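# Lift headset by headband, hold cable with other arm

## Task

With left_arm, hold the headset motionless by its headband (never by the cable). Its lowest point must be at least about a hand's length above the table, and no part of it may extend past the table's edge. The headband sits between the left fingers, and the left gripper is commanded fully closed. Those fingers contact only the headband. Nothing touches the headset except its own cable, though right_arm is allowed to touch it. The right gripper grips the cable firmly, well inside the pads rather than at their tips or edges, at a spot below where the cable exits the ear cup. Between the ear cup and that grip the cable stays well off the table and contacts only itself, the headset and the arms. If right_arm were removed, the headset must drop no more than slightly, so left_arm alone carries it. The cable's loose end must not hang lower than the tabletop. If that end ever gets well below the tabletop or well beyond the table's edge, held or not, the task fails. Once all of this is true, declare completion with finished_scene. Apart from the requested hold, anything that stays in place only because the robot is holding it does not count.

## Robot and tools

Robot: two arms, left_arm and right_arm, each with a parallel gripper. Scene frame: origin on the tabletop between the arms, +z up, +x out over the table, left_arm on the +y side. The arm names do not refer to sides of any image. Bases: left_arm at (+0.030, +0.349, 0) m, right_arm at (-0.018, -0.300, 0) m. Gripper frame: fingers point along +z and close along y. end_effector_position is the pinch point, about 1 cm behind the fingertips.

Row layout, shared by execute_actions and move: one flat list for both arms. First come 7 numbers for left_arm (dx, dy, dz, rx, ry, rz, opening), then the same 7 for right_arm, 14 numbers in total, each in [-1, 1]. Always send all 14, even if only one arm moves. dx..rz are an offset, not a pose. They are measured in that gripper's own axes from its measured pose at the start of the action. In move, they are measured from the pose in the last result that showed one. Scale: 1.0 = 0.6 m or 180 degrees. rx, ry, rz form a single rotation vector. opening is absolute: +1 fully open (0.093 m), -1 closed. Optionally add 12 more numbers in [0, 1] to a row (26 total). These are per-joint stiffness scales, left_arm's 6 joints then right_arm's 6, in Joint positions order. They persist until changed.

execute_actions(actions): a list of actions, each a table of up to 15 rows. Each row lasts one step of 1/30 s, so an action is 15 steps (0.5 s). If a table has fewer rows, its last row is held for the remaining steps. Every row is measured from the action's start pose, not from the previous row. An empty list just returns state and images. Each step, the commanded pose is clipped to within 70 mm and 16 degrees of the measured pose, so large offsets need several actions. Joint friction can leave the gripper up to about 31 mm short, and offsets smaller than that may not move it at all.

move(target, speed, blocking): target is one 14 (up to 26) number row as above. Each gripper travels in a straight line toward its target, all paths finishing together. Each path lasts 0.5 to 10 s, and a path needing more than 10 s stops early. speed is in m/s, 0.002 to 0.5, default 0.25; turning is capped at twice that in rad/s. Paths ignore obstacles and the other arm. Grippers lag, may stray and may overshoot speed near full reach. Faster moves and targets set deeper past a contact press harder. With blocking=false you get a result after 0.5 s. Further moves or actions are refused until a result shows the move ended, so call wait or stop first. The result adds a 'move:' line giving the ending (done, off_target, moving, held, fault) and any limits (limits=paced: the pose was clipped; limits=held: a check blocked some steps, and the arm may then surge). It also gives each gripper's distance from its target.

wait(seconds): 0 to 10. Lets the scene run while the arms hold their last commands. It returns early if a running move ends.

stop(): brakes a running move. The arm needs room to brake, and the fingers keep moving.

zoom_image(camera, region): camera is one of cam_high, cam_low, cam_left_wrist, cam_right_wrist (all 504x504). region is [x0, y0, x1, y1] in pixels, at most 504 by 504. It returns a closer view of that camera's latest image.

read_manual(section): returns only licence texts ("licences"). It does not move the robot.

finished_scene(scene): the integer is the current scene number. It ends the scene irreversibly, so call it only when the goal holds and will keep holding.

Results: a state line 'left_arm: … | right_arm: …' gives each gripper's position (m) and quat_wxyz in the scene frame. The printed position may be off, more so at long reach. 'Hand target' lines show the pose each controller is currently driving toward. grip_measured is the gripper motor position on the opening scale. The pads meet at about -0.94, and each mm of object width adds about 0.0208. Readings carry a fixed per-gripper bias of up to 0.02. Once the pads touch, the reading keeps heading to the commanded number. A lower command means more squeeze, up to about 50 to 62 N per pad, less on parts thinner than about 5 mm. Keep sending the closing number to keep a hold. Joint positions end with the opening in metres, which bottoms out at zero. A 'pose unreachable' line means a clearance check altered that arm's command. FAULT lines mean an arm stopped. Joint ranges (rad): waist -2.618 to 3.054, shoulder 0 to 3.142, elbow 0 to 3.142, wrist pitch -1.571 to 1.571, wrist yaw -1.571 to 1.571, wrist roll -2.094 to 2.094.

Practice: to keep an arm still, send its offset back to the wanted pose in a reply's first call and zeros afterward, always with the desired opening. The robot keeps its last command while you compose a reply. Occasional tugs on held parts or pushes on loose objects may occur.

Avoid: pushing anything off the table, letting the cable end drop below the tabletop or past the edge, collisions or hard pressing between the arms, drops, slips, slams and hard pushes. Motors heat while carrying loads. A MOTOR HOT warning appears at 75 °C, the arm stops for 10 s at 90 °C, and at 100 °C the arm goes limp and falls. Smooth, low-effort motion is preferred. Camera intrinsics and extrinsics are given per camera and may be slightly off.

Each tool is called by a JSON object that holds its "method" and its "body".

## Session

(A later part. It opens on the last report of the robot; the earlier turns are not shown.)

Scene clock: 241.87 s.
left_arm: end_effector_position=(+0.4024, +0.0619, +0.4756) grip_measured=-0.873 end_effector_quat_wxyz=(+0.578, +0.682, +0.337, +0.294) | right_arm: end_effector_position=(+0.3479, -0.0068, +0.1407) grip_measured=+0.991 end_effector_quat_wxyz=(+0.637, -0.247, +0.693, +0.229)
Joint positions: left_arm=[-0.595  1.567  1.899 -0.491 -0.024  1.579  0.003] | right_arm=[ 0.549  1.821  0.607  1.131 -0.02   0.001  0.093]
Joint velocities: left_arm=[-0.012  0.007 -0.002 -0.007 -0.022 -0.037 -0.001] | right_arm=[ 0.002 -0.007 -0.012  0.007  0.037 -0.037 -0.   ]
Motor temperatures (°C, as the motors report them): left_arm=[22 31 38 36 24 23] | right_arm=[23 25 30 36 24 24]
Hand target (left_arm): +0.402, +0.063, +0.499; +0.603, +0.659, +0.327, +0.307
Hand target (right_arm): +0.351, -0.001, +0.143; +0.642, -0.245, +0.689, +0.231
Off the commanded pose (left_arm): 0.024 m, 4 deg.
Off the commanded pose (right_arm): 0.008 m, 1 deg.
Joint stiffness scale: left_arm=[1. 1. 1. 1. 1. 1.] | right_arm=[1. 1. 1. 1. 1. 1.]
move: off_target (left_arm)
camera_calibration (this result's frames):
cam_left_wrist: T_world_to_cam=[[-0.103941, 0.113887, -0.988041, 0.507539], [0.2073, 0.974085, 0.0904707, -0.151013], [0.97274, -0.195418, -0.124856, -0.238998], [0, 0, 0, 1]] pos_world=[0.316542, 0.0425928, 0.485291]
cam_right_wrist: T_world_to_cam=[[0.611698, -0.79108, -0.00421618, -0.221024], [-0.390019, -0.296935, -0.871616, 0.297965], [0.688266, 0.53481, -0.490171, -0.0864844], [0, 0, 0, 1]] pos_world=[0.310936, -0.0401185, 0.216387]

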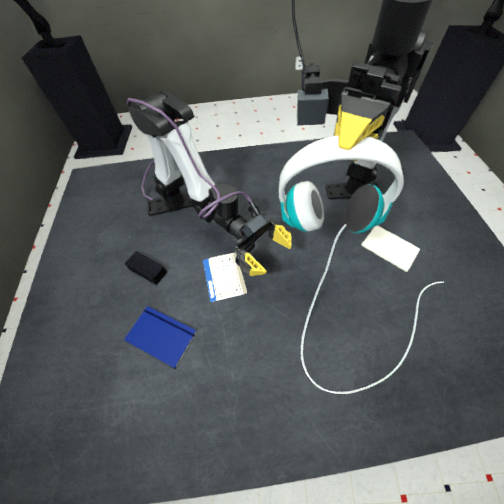

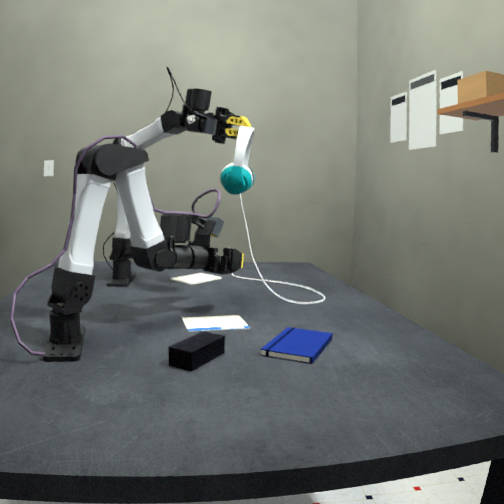

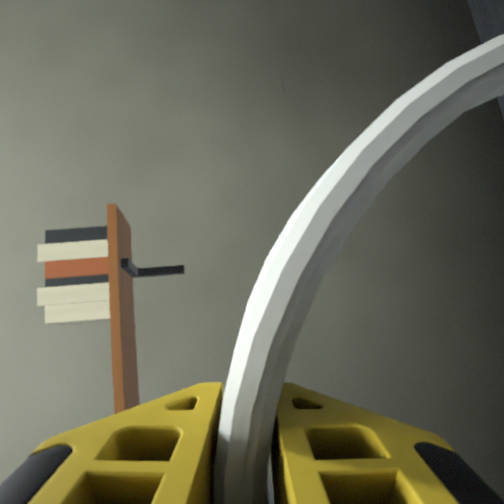

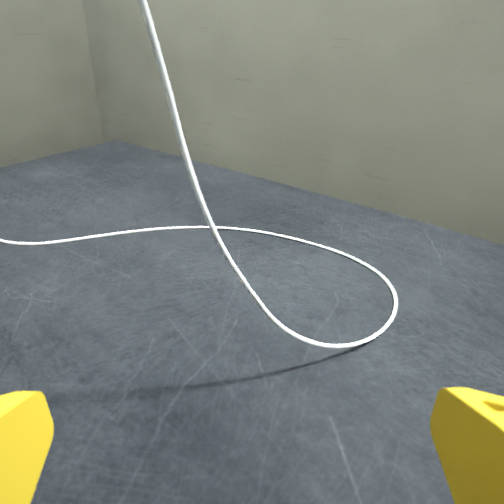

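{"method": "move", "body": {"target": [0,0,0,0,0,0,-1,-0.03,0.028,0.205,0,0,0,1], "speed": 0.1}}

{"method": "zoom_image", "body": {"camera": "cam_low", "region": [180, 160, 320, 300]}}

{"method": "zoom_image", "body": {"camera": "cam_high", "region": [260, 190, 400, 330]}}

Scene clock: 264.07 s.
left_arm: end_effector_position=(+0.4007, +0.0633, +0.4640) grip_measured=-0.873 end_effector_quat_wxyz=(+0.561, +0.696, +0.344, +0.286) | right_arm: end_effector_position=(+0.4318, +0.0778, +0.1608) grip_measured=+0.991 end_effector_quat_wxyz=(+0.649, -0.245, +0.681, +0.234)
Joint positions: left_arm=[-0.595  1.567  1.899 -0.54  -0.024  1.579  0.003] | right_arm=[0.582 2.113 1.148 0.916 0.01  0.001 0.093]
Joint velocities: left_arm=[-0.002 -0.002  0.002 -0.007  0.051  0.007 -0.   ] | right_arm=[-0.017 -0.022  0.007 -0.037 -0.007 -0.066 -0.002]
Motor temperatures (°C, as the motors report them): left_arm=[22 30 38 38 24 23] | right_arm=[23 28 31 37 24 24]
Hand target (left_arm): +0.402, +0.062, +0.475; +0.578, +0.683, +0.337, +0.294
Hand target (right_arm): +0.433, +0.083, +0.149; +0.638, -0.247, +0.693, +0.229
Off the commanded pose (left_arm): 0.012 m, 3 deg.
Off the commanded pose (right_arm): 0.014 m, 2 deg.
Joint stiffness scale: left_arm=[1. 1. 1. 1. 1. 1.] | right_arm=[1. 1. 1. 1. 1. 1.]
move: off_target (left_arm, right_arm)
camera_calibration (this result's frames):
cam_left_wrist: T_world_to_cam=[[-0.141468, 0.143285, -0.979518, 0.50503], [0.211154, 0.971067, 0.111552, -0.162042], [0.967161, -0.191048, -0.16763, -0.216733], [0, 0, 0, 1]] pos_world=[0.315277, 0.043584, 0.476431]
cam_right_wrist: T_world_to_cam=[[0.613958, -0.789333, -0.0030898, -0.206692], [-0.364728, -0.280217, -0.887948, 0.363768], [0.700021, 0.54629, -0.459933, -0.190408], [0, 0, 0, 1]] pos_world=[0.392866, 0.0428034, 0.234794]

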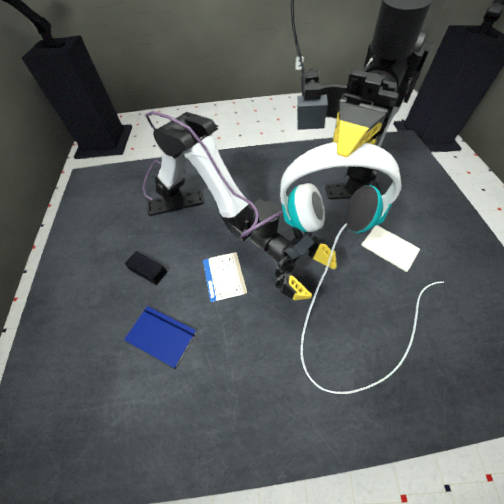

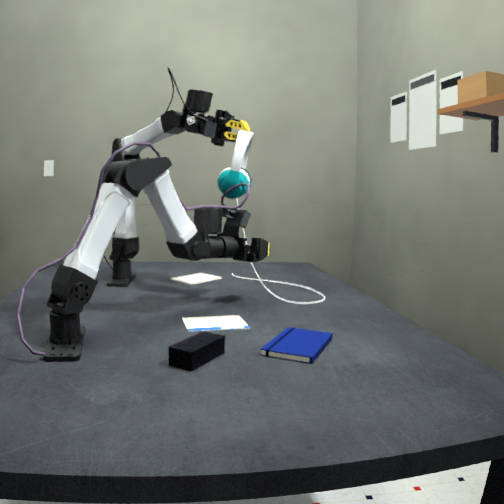

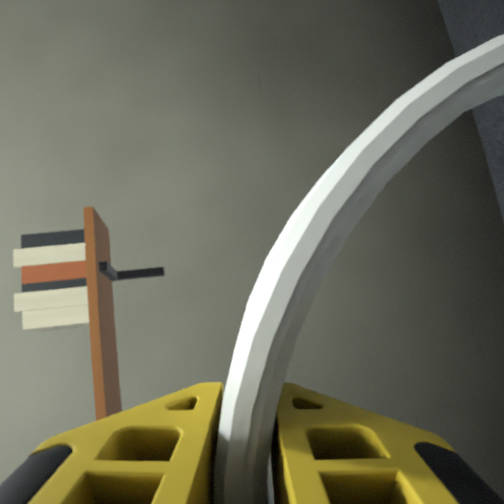

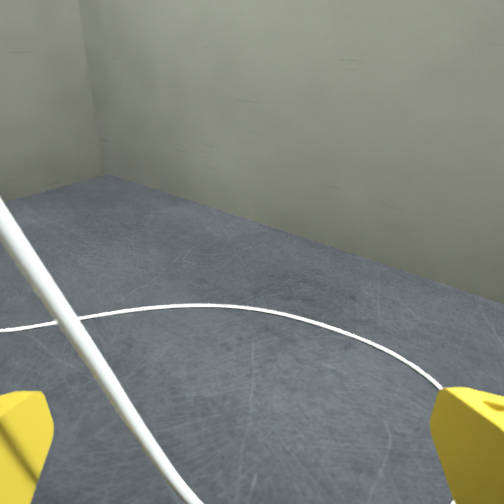

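Region (180, 160, 320, 300) of cam_low's 504x504 image, scaled by 3.600, with more detail than that image has.

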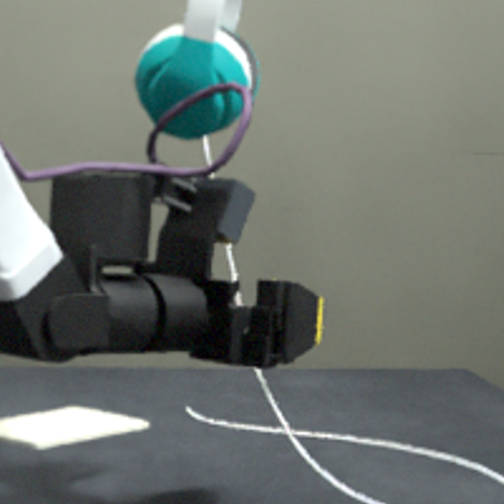

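Region (260, 190, 400, 330) of cam_high's 504x504 image, scaled by 3.600, with more detail than that image has.

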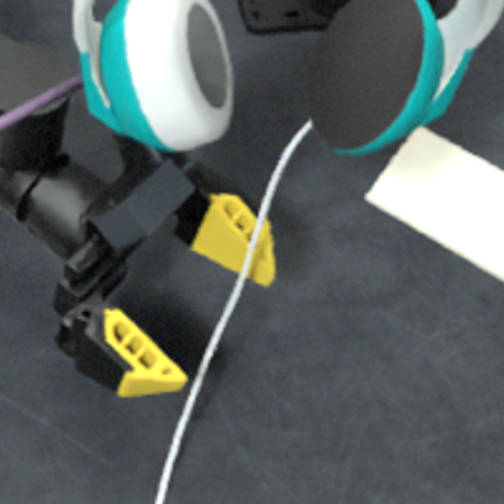

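{"method": "move", "body": {"target": [0,0.057,-0.012,-0.04,0,0,-1,0.01,0.04,0.045,0,0,0,0.2], "speed": 0.05}}

{"method": "zoom_image", "body": {"camera": "cam_high", "region": [260, 190, 400, 330]}}

Scene clock: 282.27 s.
left_arm: end_effector_position=(+0.4019, +0.0623, +0.4721) grip_measured=-0.873 end_effector_quat_wxyz=(+0.573, +0.687, +0.339, +0.292) | right_arm: end_effector_position=(+0.4353, +0.1074, +0.1655) grip_measured=+0.201 end_effector_quat_wxyz=(+0.659, -0.243, +0.670, +0.239)
Joint positions: left_arm=[-0.595  1.567  1.899 -0.506 -0.024  1.579  0.003] | right_arm=[0.627 2.184 1.258 0.911 0.051 0.001 0.055]
Joint velocities: left_arm=[ 0.002  0.002  0.002  0.051 -0.066  0.007  0.001] | right_arm=[ 0.007  0.007 -0.002  0.037  0.022  0.007 -0.001]
Motor temperatures (°C, as the motors report them): left_arm=[22 31 37 40 24 23] | right_arm=[23 33 33 37 24 24]
Hand target (left_arm): +0.399, +0.064, +0.498; +0.603, +0.660, +0.326, +0.308
Hand target (right_arm): +0.437, +0.113, +0.153; +0.649, -0.245, +0.681, +0.234
Off the commanded pose (left_arm): 0.027 m, 5 deg.
Off the commanded pose (right_arm): 0.013 m, 2 deg.
Joint stiffness scale: left_arm=[1. 1. 1. 1. 1. 1.] | right_arm=[1. 1. 1. 1. 1. 1.]
move: off_target (left_arm, right_arm)
camera_calibration (this result's frames):
cam_left_wrist: T_world_to_cam=[[-0.115203, 0.12271, -0.985734, 0.506914], [0.208369, 0.973248, 0.096803, -0.154321], [0.971242, -0.194244, -0.13769, -0.232327], [0, 0, 0, 1]] pos_world=[0.316199, 0.0428616, 0.482632]
cam_right_wrist: T_world_to_cam=[[0.617362, -0.78667, -0.00373019, -0.187086], [-0.341323, -0.263584, -0.902232, 0.367914], [0.708776, 0.558277, -0.431235, -0.216789], [0, 0, 0, 1]] pos_world=[0.394732, 0.0708297, 0.237759]

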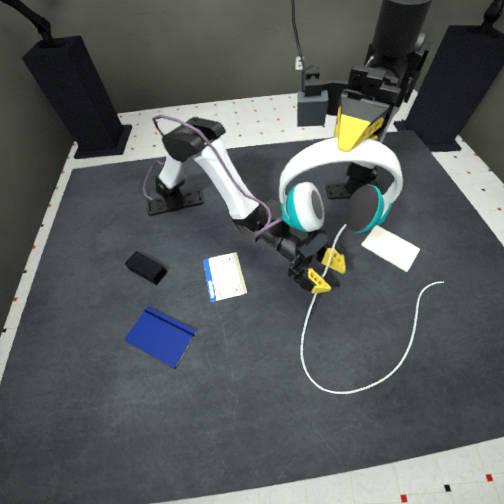

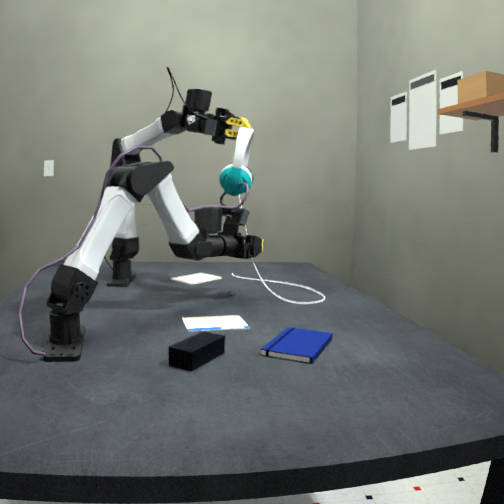

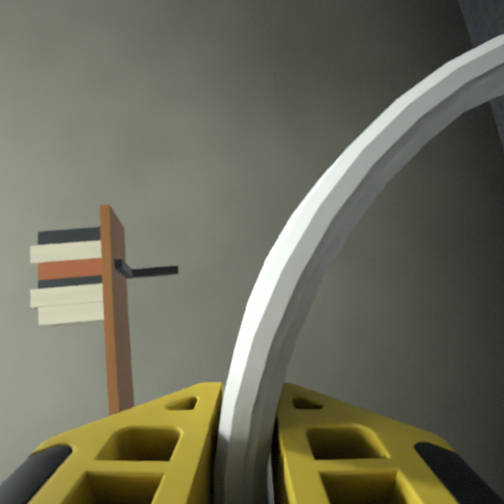

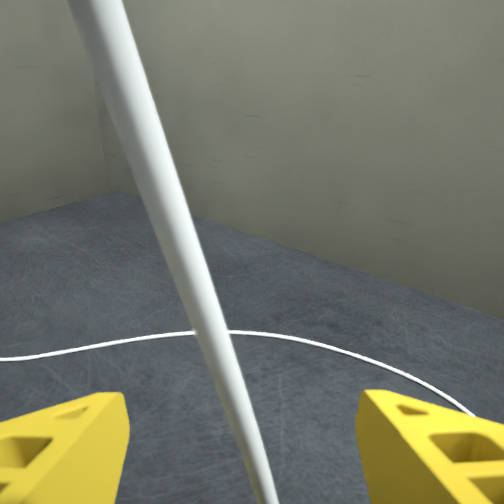

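Region (260, 190, 400, 330) of cam_high's 504x504 image, scaled by 3.600, with more detail than that image has.

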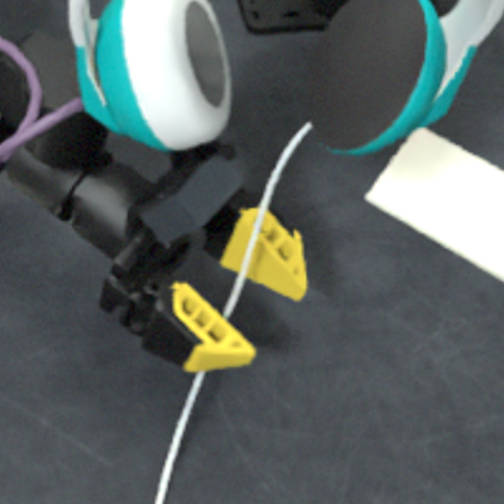

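{"method": "move", "body": {"target": [0,0.043,-0.012,-0.029,0,0,-1,0.015,0,0,0,0,0,-1], "speed": 0.03}}

{"method": "zoom_image", "body": {"camera": "cam_high", "region": [260, 190, 400, 330]}}

{"method": "zoom_image", "body": {"camera": "cam_low", "region": [170, 100, 330, 300]}}

Scene clock: 294.23 s.
left_arm: end_effector_position=(+0.4019, +0.0623, +0.4719) grip_measured=-0.873 end_effector_quat_wxyz=(+0.573, +0.687, +0.339, +0.292) | right_arm: end_effector_position=(+0.4355, +0.1074, +0.1701) grip_measured=-1.000 end_effector_quat_wxyz=(+0.666, -0.240, +0.664, +0.241)
Joint positions: left_arm=[-0.595  1.567  1.899 -0.506 -0.024  1.579  0.003] | right_arm=[0.627 2.184 1.258 0.929 0.052 0.001 0.   ]
Joint velocities: left_arm=[-0.017 -0.017 -0.007  0.066  0.051 -0.007  0.001] | right_arm=[ 0.002 -0.012 -0.007 -0.022 -0.037 -0.037  0.   ]
Motor temperatures (°C, as the motors report them): left_arm=[22 31 37 41 24 23] | right_arm=[23 36 34 37 24 24]
Hand target (left_arm): +0.398, +0.065, +0.498; +0.603, +0.660, +0.326, +0.307
Hand target (right_arm): +0.435, +0.107, +0.157; +0.659, -0.243, +0.670, +0.239
Off the commanded pose (left_arm): 0.027 m, 5 deg.
Off the commanded pose (right_arm): 0.014 m, 1 deg.
Joint stiffness scale: left_arm=[1. 1. 1. 1. 1. 1.] | right_arm=[1. 1. 1. 1. 1. 1.]
move: off_target (left_arm, right_arm)
camera_calibration (this result's frames):
cam_left_wrist: T_world_to_cam=[[-0.115795, 0.123173, -0.985606, 0.506878], [0.208427, 0.973202, 0.0971358, -0.154495], [0.971159, -0.194179, -0.138365, -0.231976], [0, 0, 0, 1]] pos_world=[0.31618, 0.0428764, 0.482492]
cam_right_wrist: T_world_to_cam=[[0.616523, -0.78732, -0.00524002, -0.186562], [-0.329174, -0.251708, -0.910103, 0.366881], [0.715223, 0.562824, -0.414349, -0.221061], [0, 0, 0, 1]] pos_world=[0.393895, 0.0698813, 0.241326]

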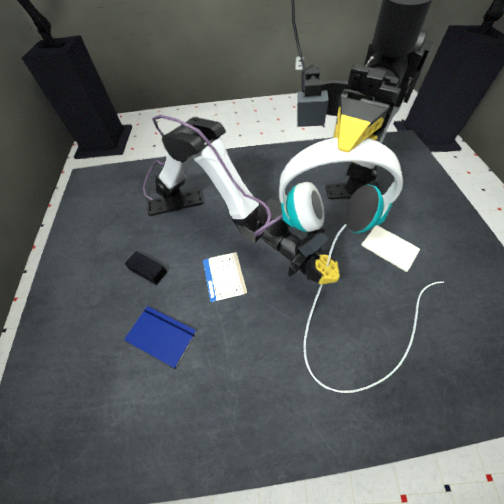

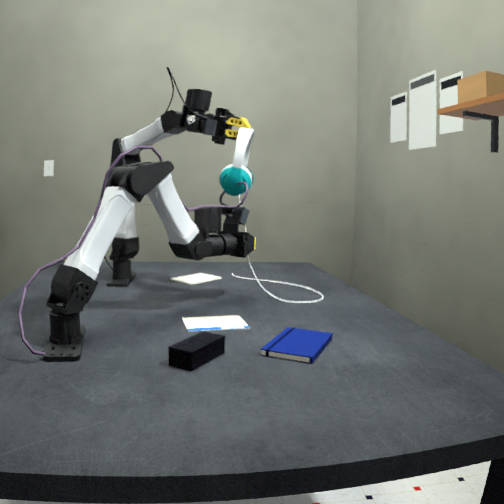

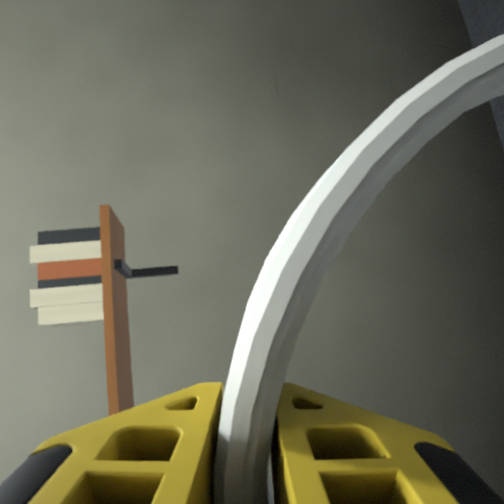

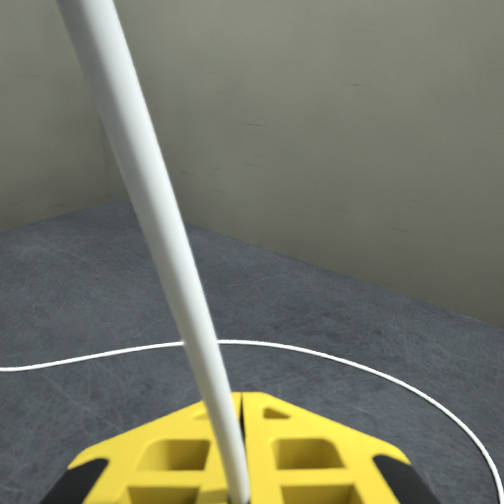

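Region (260, 190, 400, 330) of cam_high's 504x504 image, scaled by 3.600, with more detail than that image has.

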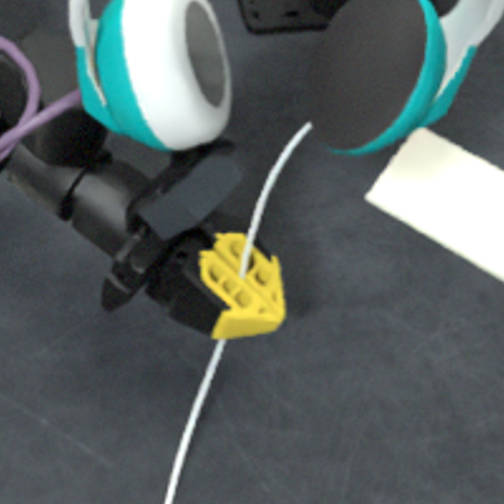

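Region (170, 100, 330, 300) of cam_low's 504x504 image, scaled by 2.520, with more detail than that image has; it fills the left 403 columns of this view, and the rest is white.

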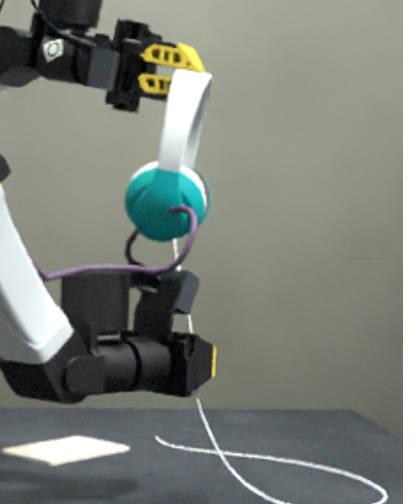

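{"method": "zoom_image", "body": {"camera": "cam_right_wrist", "region": [170, 380, 320, 504]}}

{"method": "zoom_image", "body": {"camera": "cam_high", "region": [300, 240, 350, 300]}}

Region (170, 380, 320, 504) of cam_right_wrist's 504x504 image, scaled by 3.360, with more detail than that image has; it fills the top 417 rows of this view, and the rest is white.

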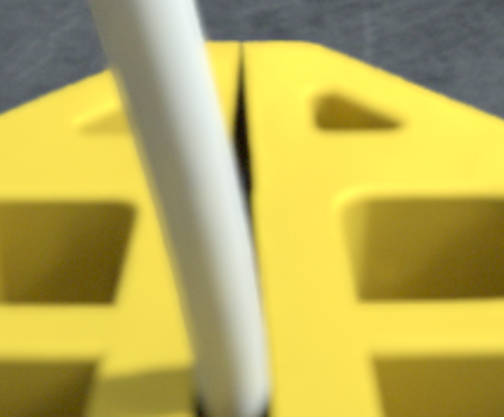

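Region (300, 240, 350, 300) of cam_high's 504x504 image, scaled by 8.400, with more detail than that image has.

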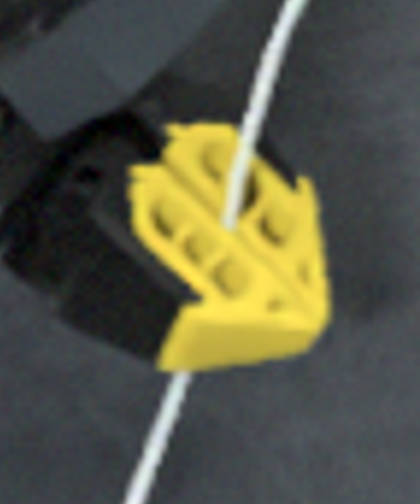

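{"method": "move", "body": {"target": [0,0.043,-0.012,-0.029,0,0,-1,0.02,0,-0.035,0,0,0,-0.3], "speed": 0.02}}

{"method": "zoom_image", "body": {"camera": "cam_high", "region": [290, 230, 360, 300]}}

Scene clock: 307.80 s.
left_arm: end_effector_position=(+0.4019, +0.0623, +0.4718) grip_measured=-0.873 end_effector_quat_wxyz=(+0.573, +0.687, +0.339, +0.292) | right_arm: end_effector_position=(+0.4244, +0.0971, +0.1596) grip_measured=-0.301 end_effector_quat_wxyz=(+0.667, -0.239, +0.663, +0.242)
Joint positions: left_arm=[-0.595  1.567  1.899 -0.507 -0.024  1.579  0.003] | right_arm=[0.627 2.17  1.172 1.003 0.052 0.001 0.031]
Joint velocities: left_arm=[-0.007  0.002  0.007  0.022 -0.051  0.081 -0.   ] | right_arm=[-0.017 -0.027 -0.007 -0.037 -0.051  0.037 -0.001]
Motor temperatures (°C, as the motors report them): left_arm=[22 31 37 43 24 23] | right_arm=[23 39 33 38 24 24]
Hand target (left_arm): +0.398, +0.065, +0.498; +0.603, +0.660, +0.326, +0.307
Hand target (right_arm): +0.420, +0.094, +0.158; +0.665, -0.240, +0.664, +0.241
Off the commanded pose (left_arm): 0.027 m, 5 deg.
Off the commanded pose (right_arm): 0.006 m, 0 deg.
Joint stiffness scale: left_arm=[1. 1. 1. 1. 1. 1.] | right_arm=[1. 1. 1. 1. 1. 1.]
move: off_target (left_arm)
camera_calibration (this result's frames):
cam_left_wrist: T_world_to_cam=[[-0.116091, 0.123405, -0.985543, 0.50686], [0.208456, 0.973179, 0.0973021, -0.154582], [0.971117, -0.194147, -0.138702, -0.2318], [0, 0, 0, 1]] pos_world=[0.316171, 0.0428839, 0.482423]
cam_right_wrist: T_world_to_cam=[[0.616535, -0.787308, -0.00548937, -0.187819], [-0.327133, -0.249821, -0.911358, 0.350215], [0.716148, 0.56368, -0.411578, -0.212623], [0, 0, 0, 1]] pos_world=[0.382634, 0.0594713, 0.230629]

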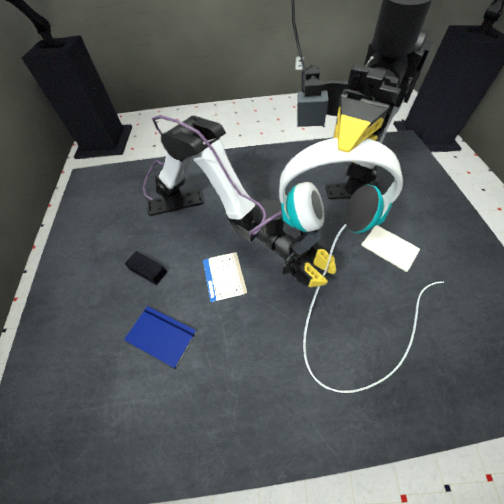

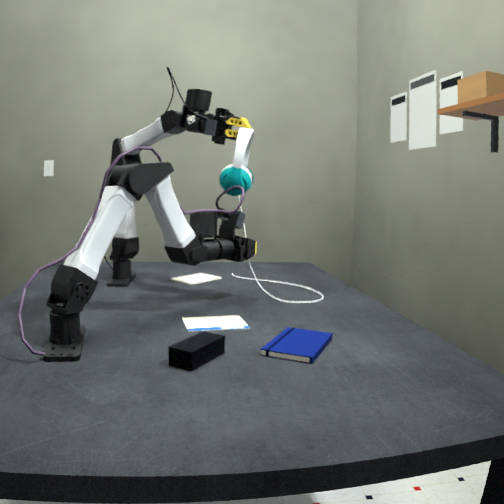

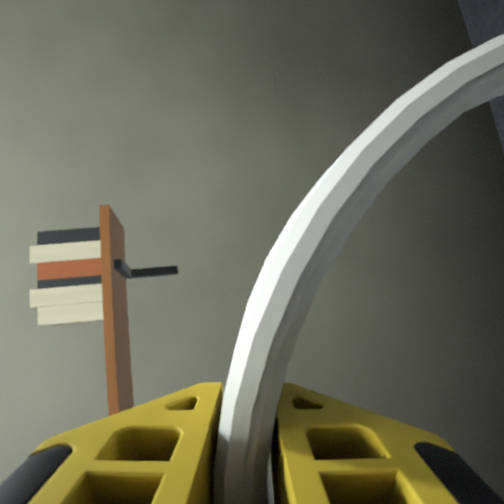

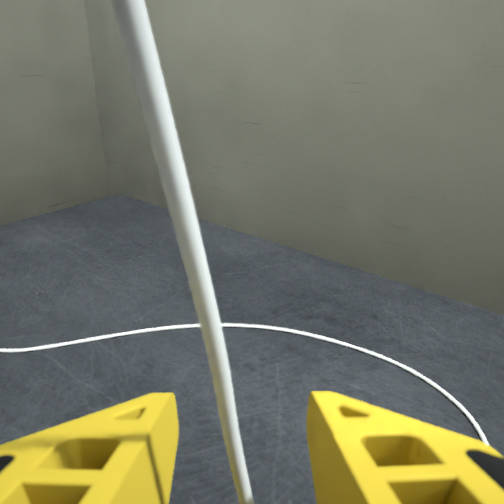

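Region (290, 230, 360, 300) of cam_high's 504x504 image, scaled by 7.200, with more detail than that image has.

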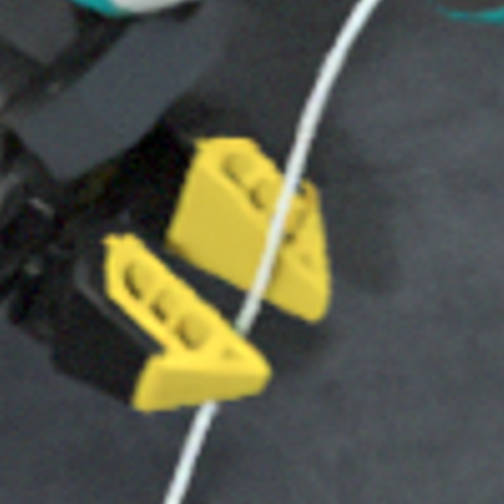

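{"method": "move", "body": {"target": [0,0.043,-0.012,-0.029,0,0,-1,0.005,0,0,0,0,0,-1], "speed": 0.03}}

{"method": "zoom_image", "body": {"camera": "cam_high", "region": [290, 230, 360, 300]}}

{"method": "zoom_image", "body": {"camera": "cam_right_wrist", "region": [170, 380, 320, 504]}}

Scene clock: 318.67 s.
left_arm: end_effector_position=(+0.4018, +0.0624, +0.4711) grip_measured=-0.873 end_effector_quat_wxyz=(+0.571, +0.688, +0.340, +0.291) | right_arm: end_effector_position=(+0.4244, +0.0971, +0.1603) grip_measured=-0.997 end_effector_quat_wxyz=(+0.668, -0.239, +0.662, +0.242)
Joint positions: left_arm=[-0.595  1.567  1.899 -0.51  -0.024  1.579  0.003] | right_arm=[0.627 2.17  1.172 1.006 0.052 0.001 0.   ]
Joint velocities: left_arm=[-0.012 -0.007  0.002 -0.022 -0.022 -0.007  0.001] | right_arm=[-0.007 -0.017  0.002 -0.022  0.022 -0.022  0.   ]
Motor temperatures (°C, as the motors report them): left_arm=[22 32 37 44 24 23] | right_arm=[23 42 32 39 24 24]
Hand target (left_arm): +0.398, +0.065, +0.498; +0.602, +0.660, +0.326, +0.307
Hand target (right_arm): +0.424, +0.097, +0.157; +0.667, -0.239, +0.663, +0.242
Off the commanded pose (left_arm): 0.027 m, 5 deg.
Off the commanded pose (right_arm): 0.004 m, 0 deg.
Joint stiffness scale: left_arm=[1. 1. 1. 1. 1. 1.] | right_arm=[1. 1. 1. 1. 1. 1.]
move: off_target (left_arm)
camera_calibration (this result's frames):
cam_left_wrist: T_world_to_cam=[[-0.118458, 0.125259, -0.985027, 0.506713], [0.208692, 0.972995, 0.0986324, -0.155278], [0.970781, -0.193883, -0.1414, -0.230397], [0, 0, 0, 1]] pos_world=[0.316094, 0.0429439, 0.481864]
cam_right_wrist: T_world_to_cam=[[0.616548, -0.787297, -0.00573868, -0.187782], [-0.325089, -0.247932, -0.912604, 0.350036], [0.717068, 0.56453, -0.408804, -0.213232], [0, 0, 0, 1]] pos_world=[0.382471, 0.0593207, 0.231196]

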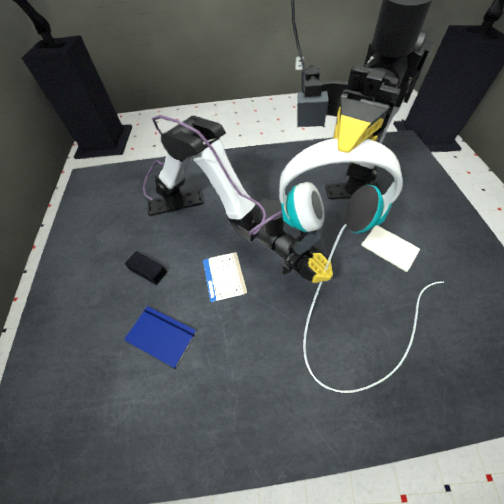

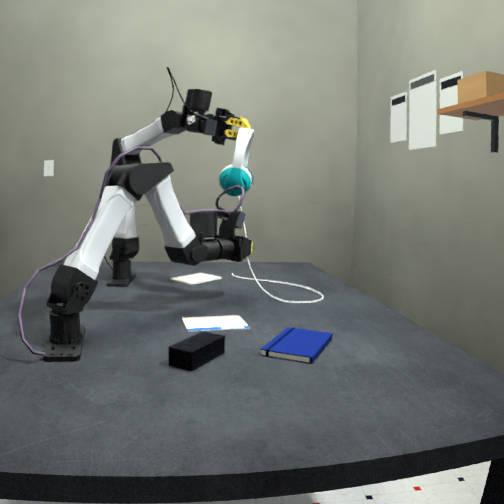

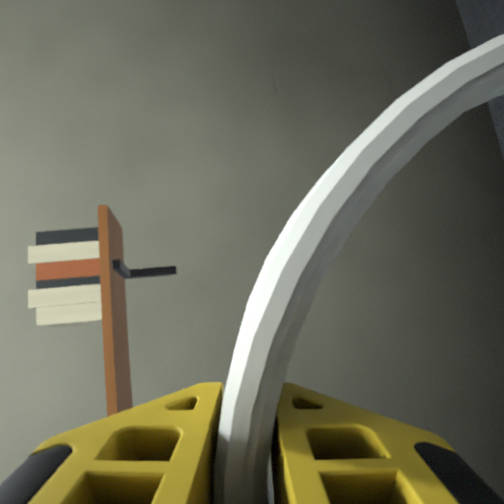

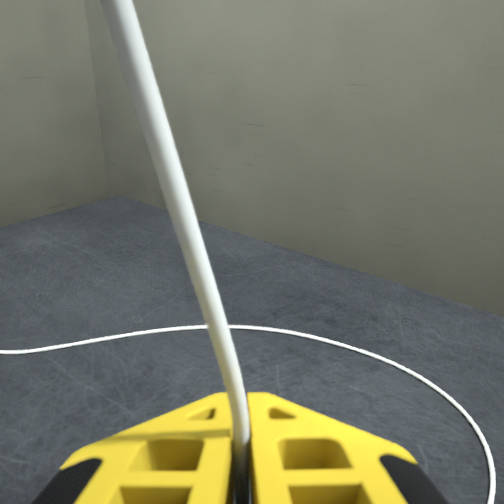

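Region (290, 230, 360, 300) of cam_high's 504x504 image, scaled by 7.200, with more detail than that image has.

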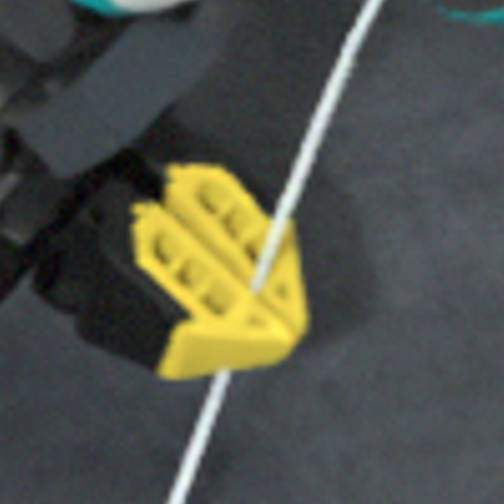

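Region (170, 380, 320, 504) of cam_right_wrist's 504x504 image, scaled by 3.360, with more detail than that image has; it fills the top 417 rows of this view, and the rest is white.

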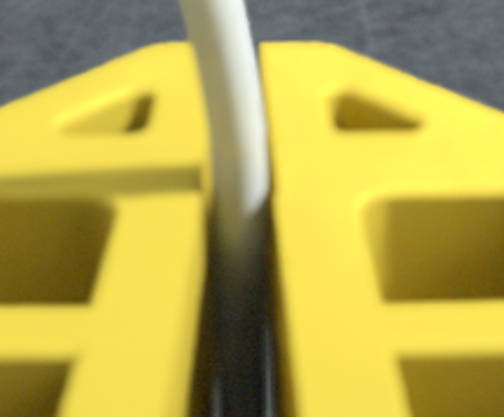

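{"method": "finished_scene", "body": {"scene": 1}}

The scene is finished: the task was done.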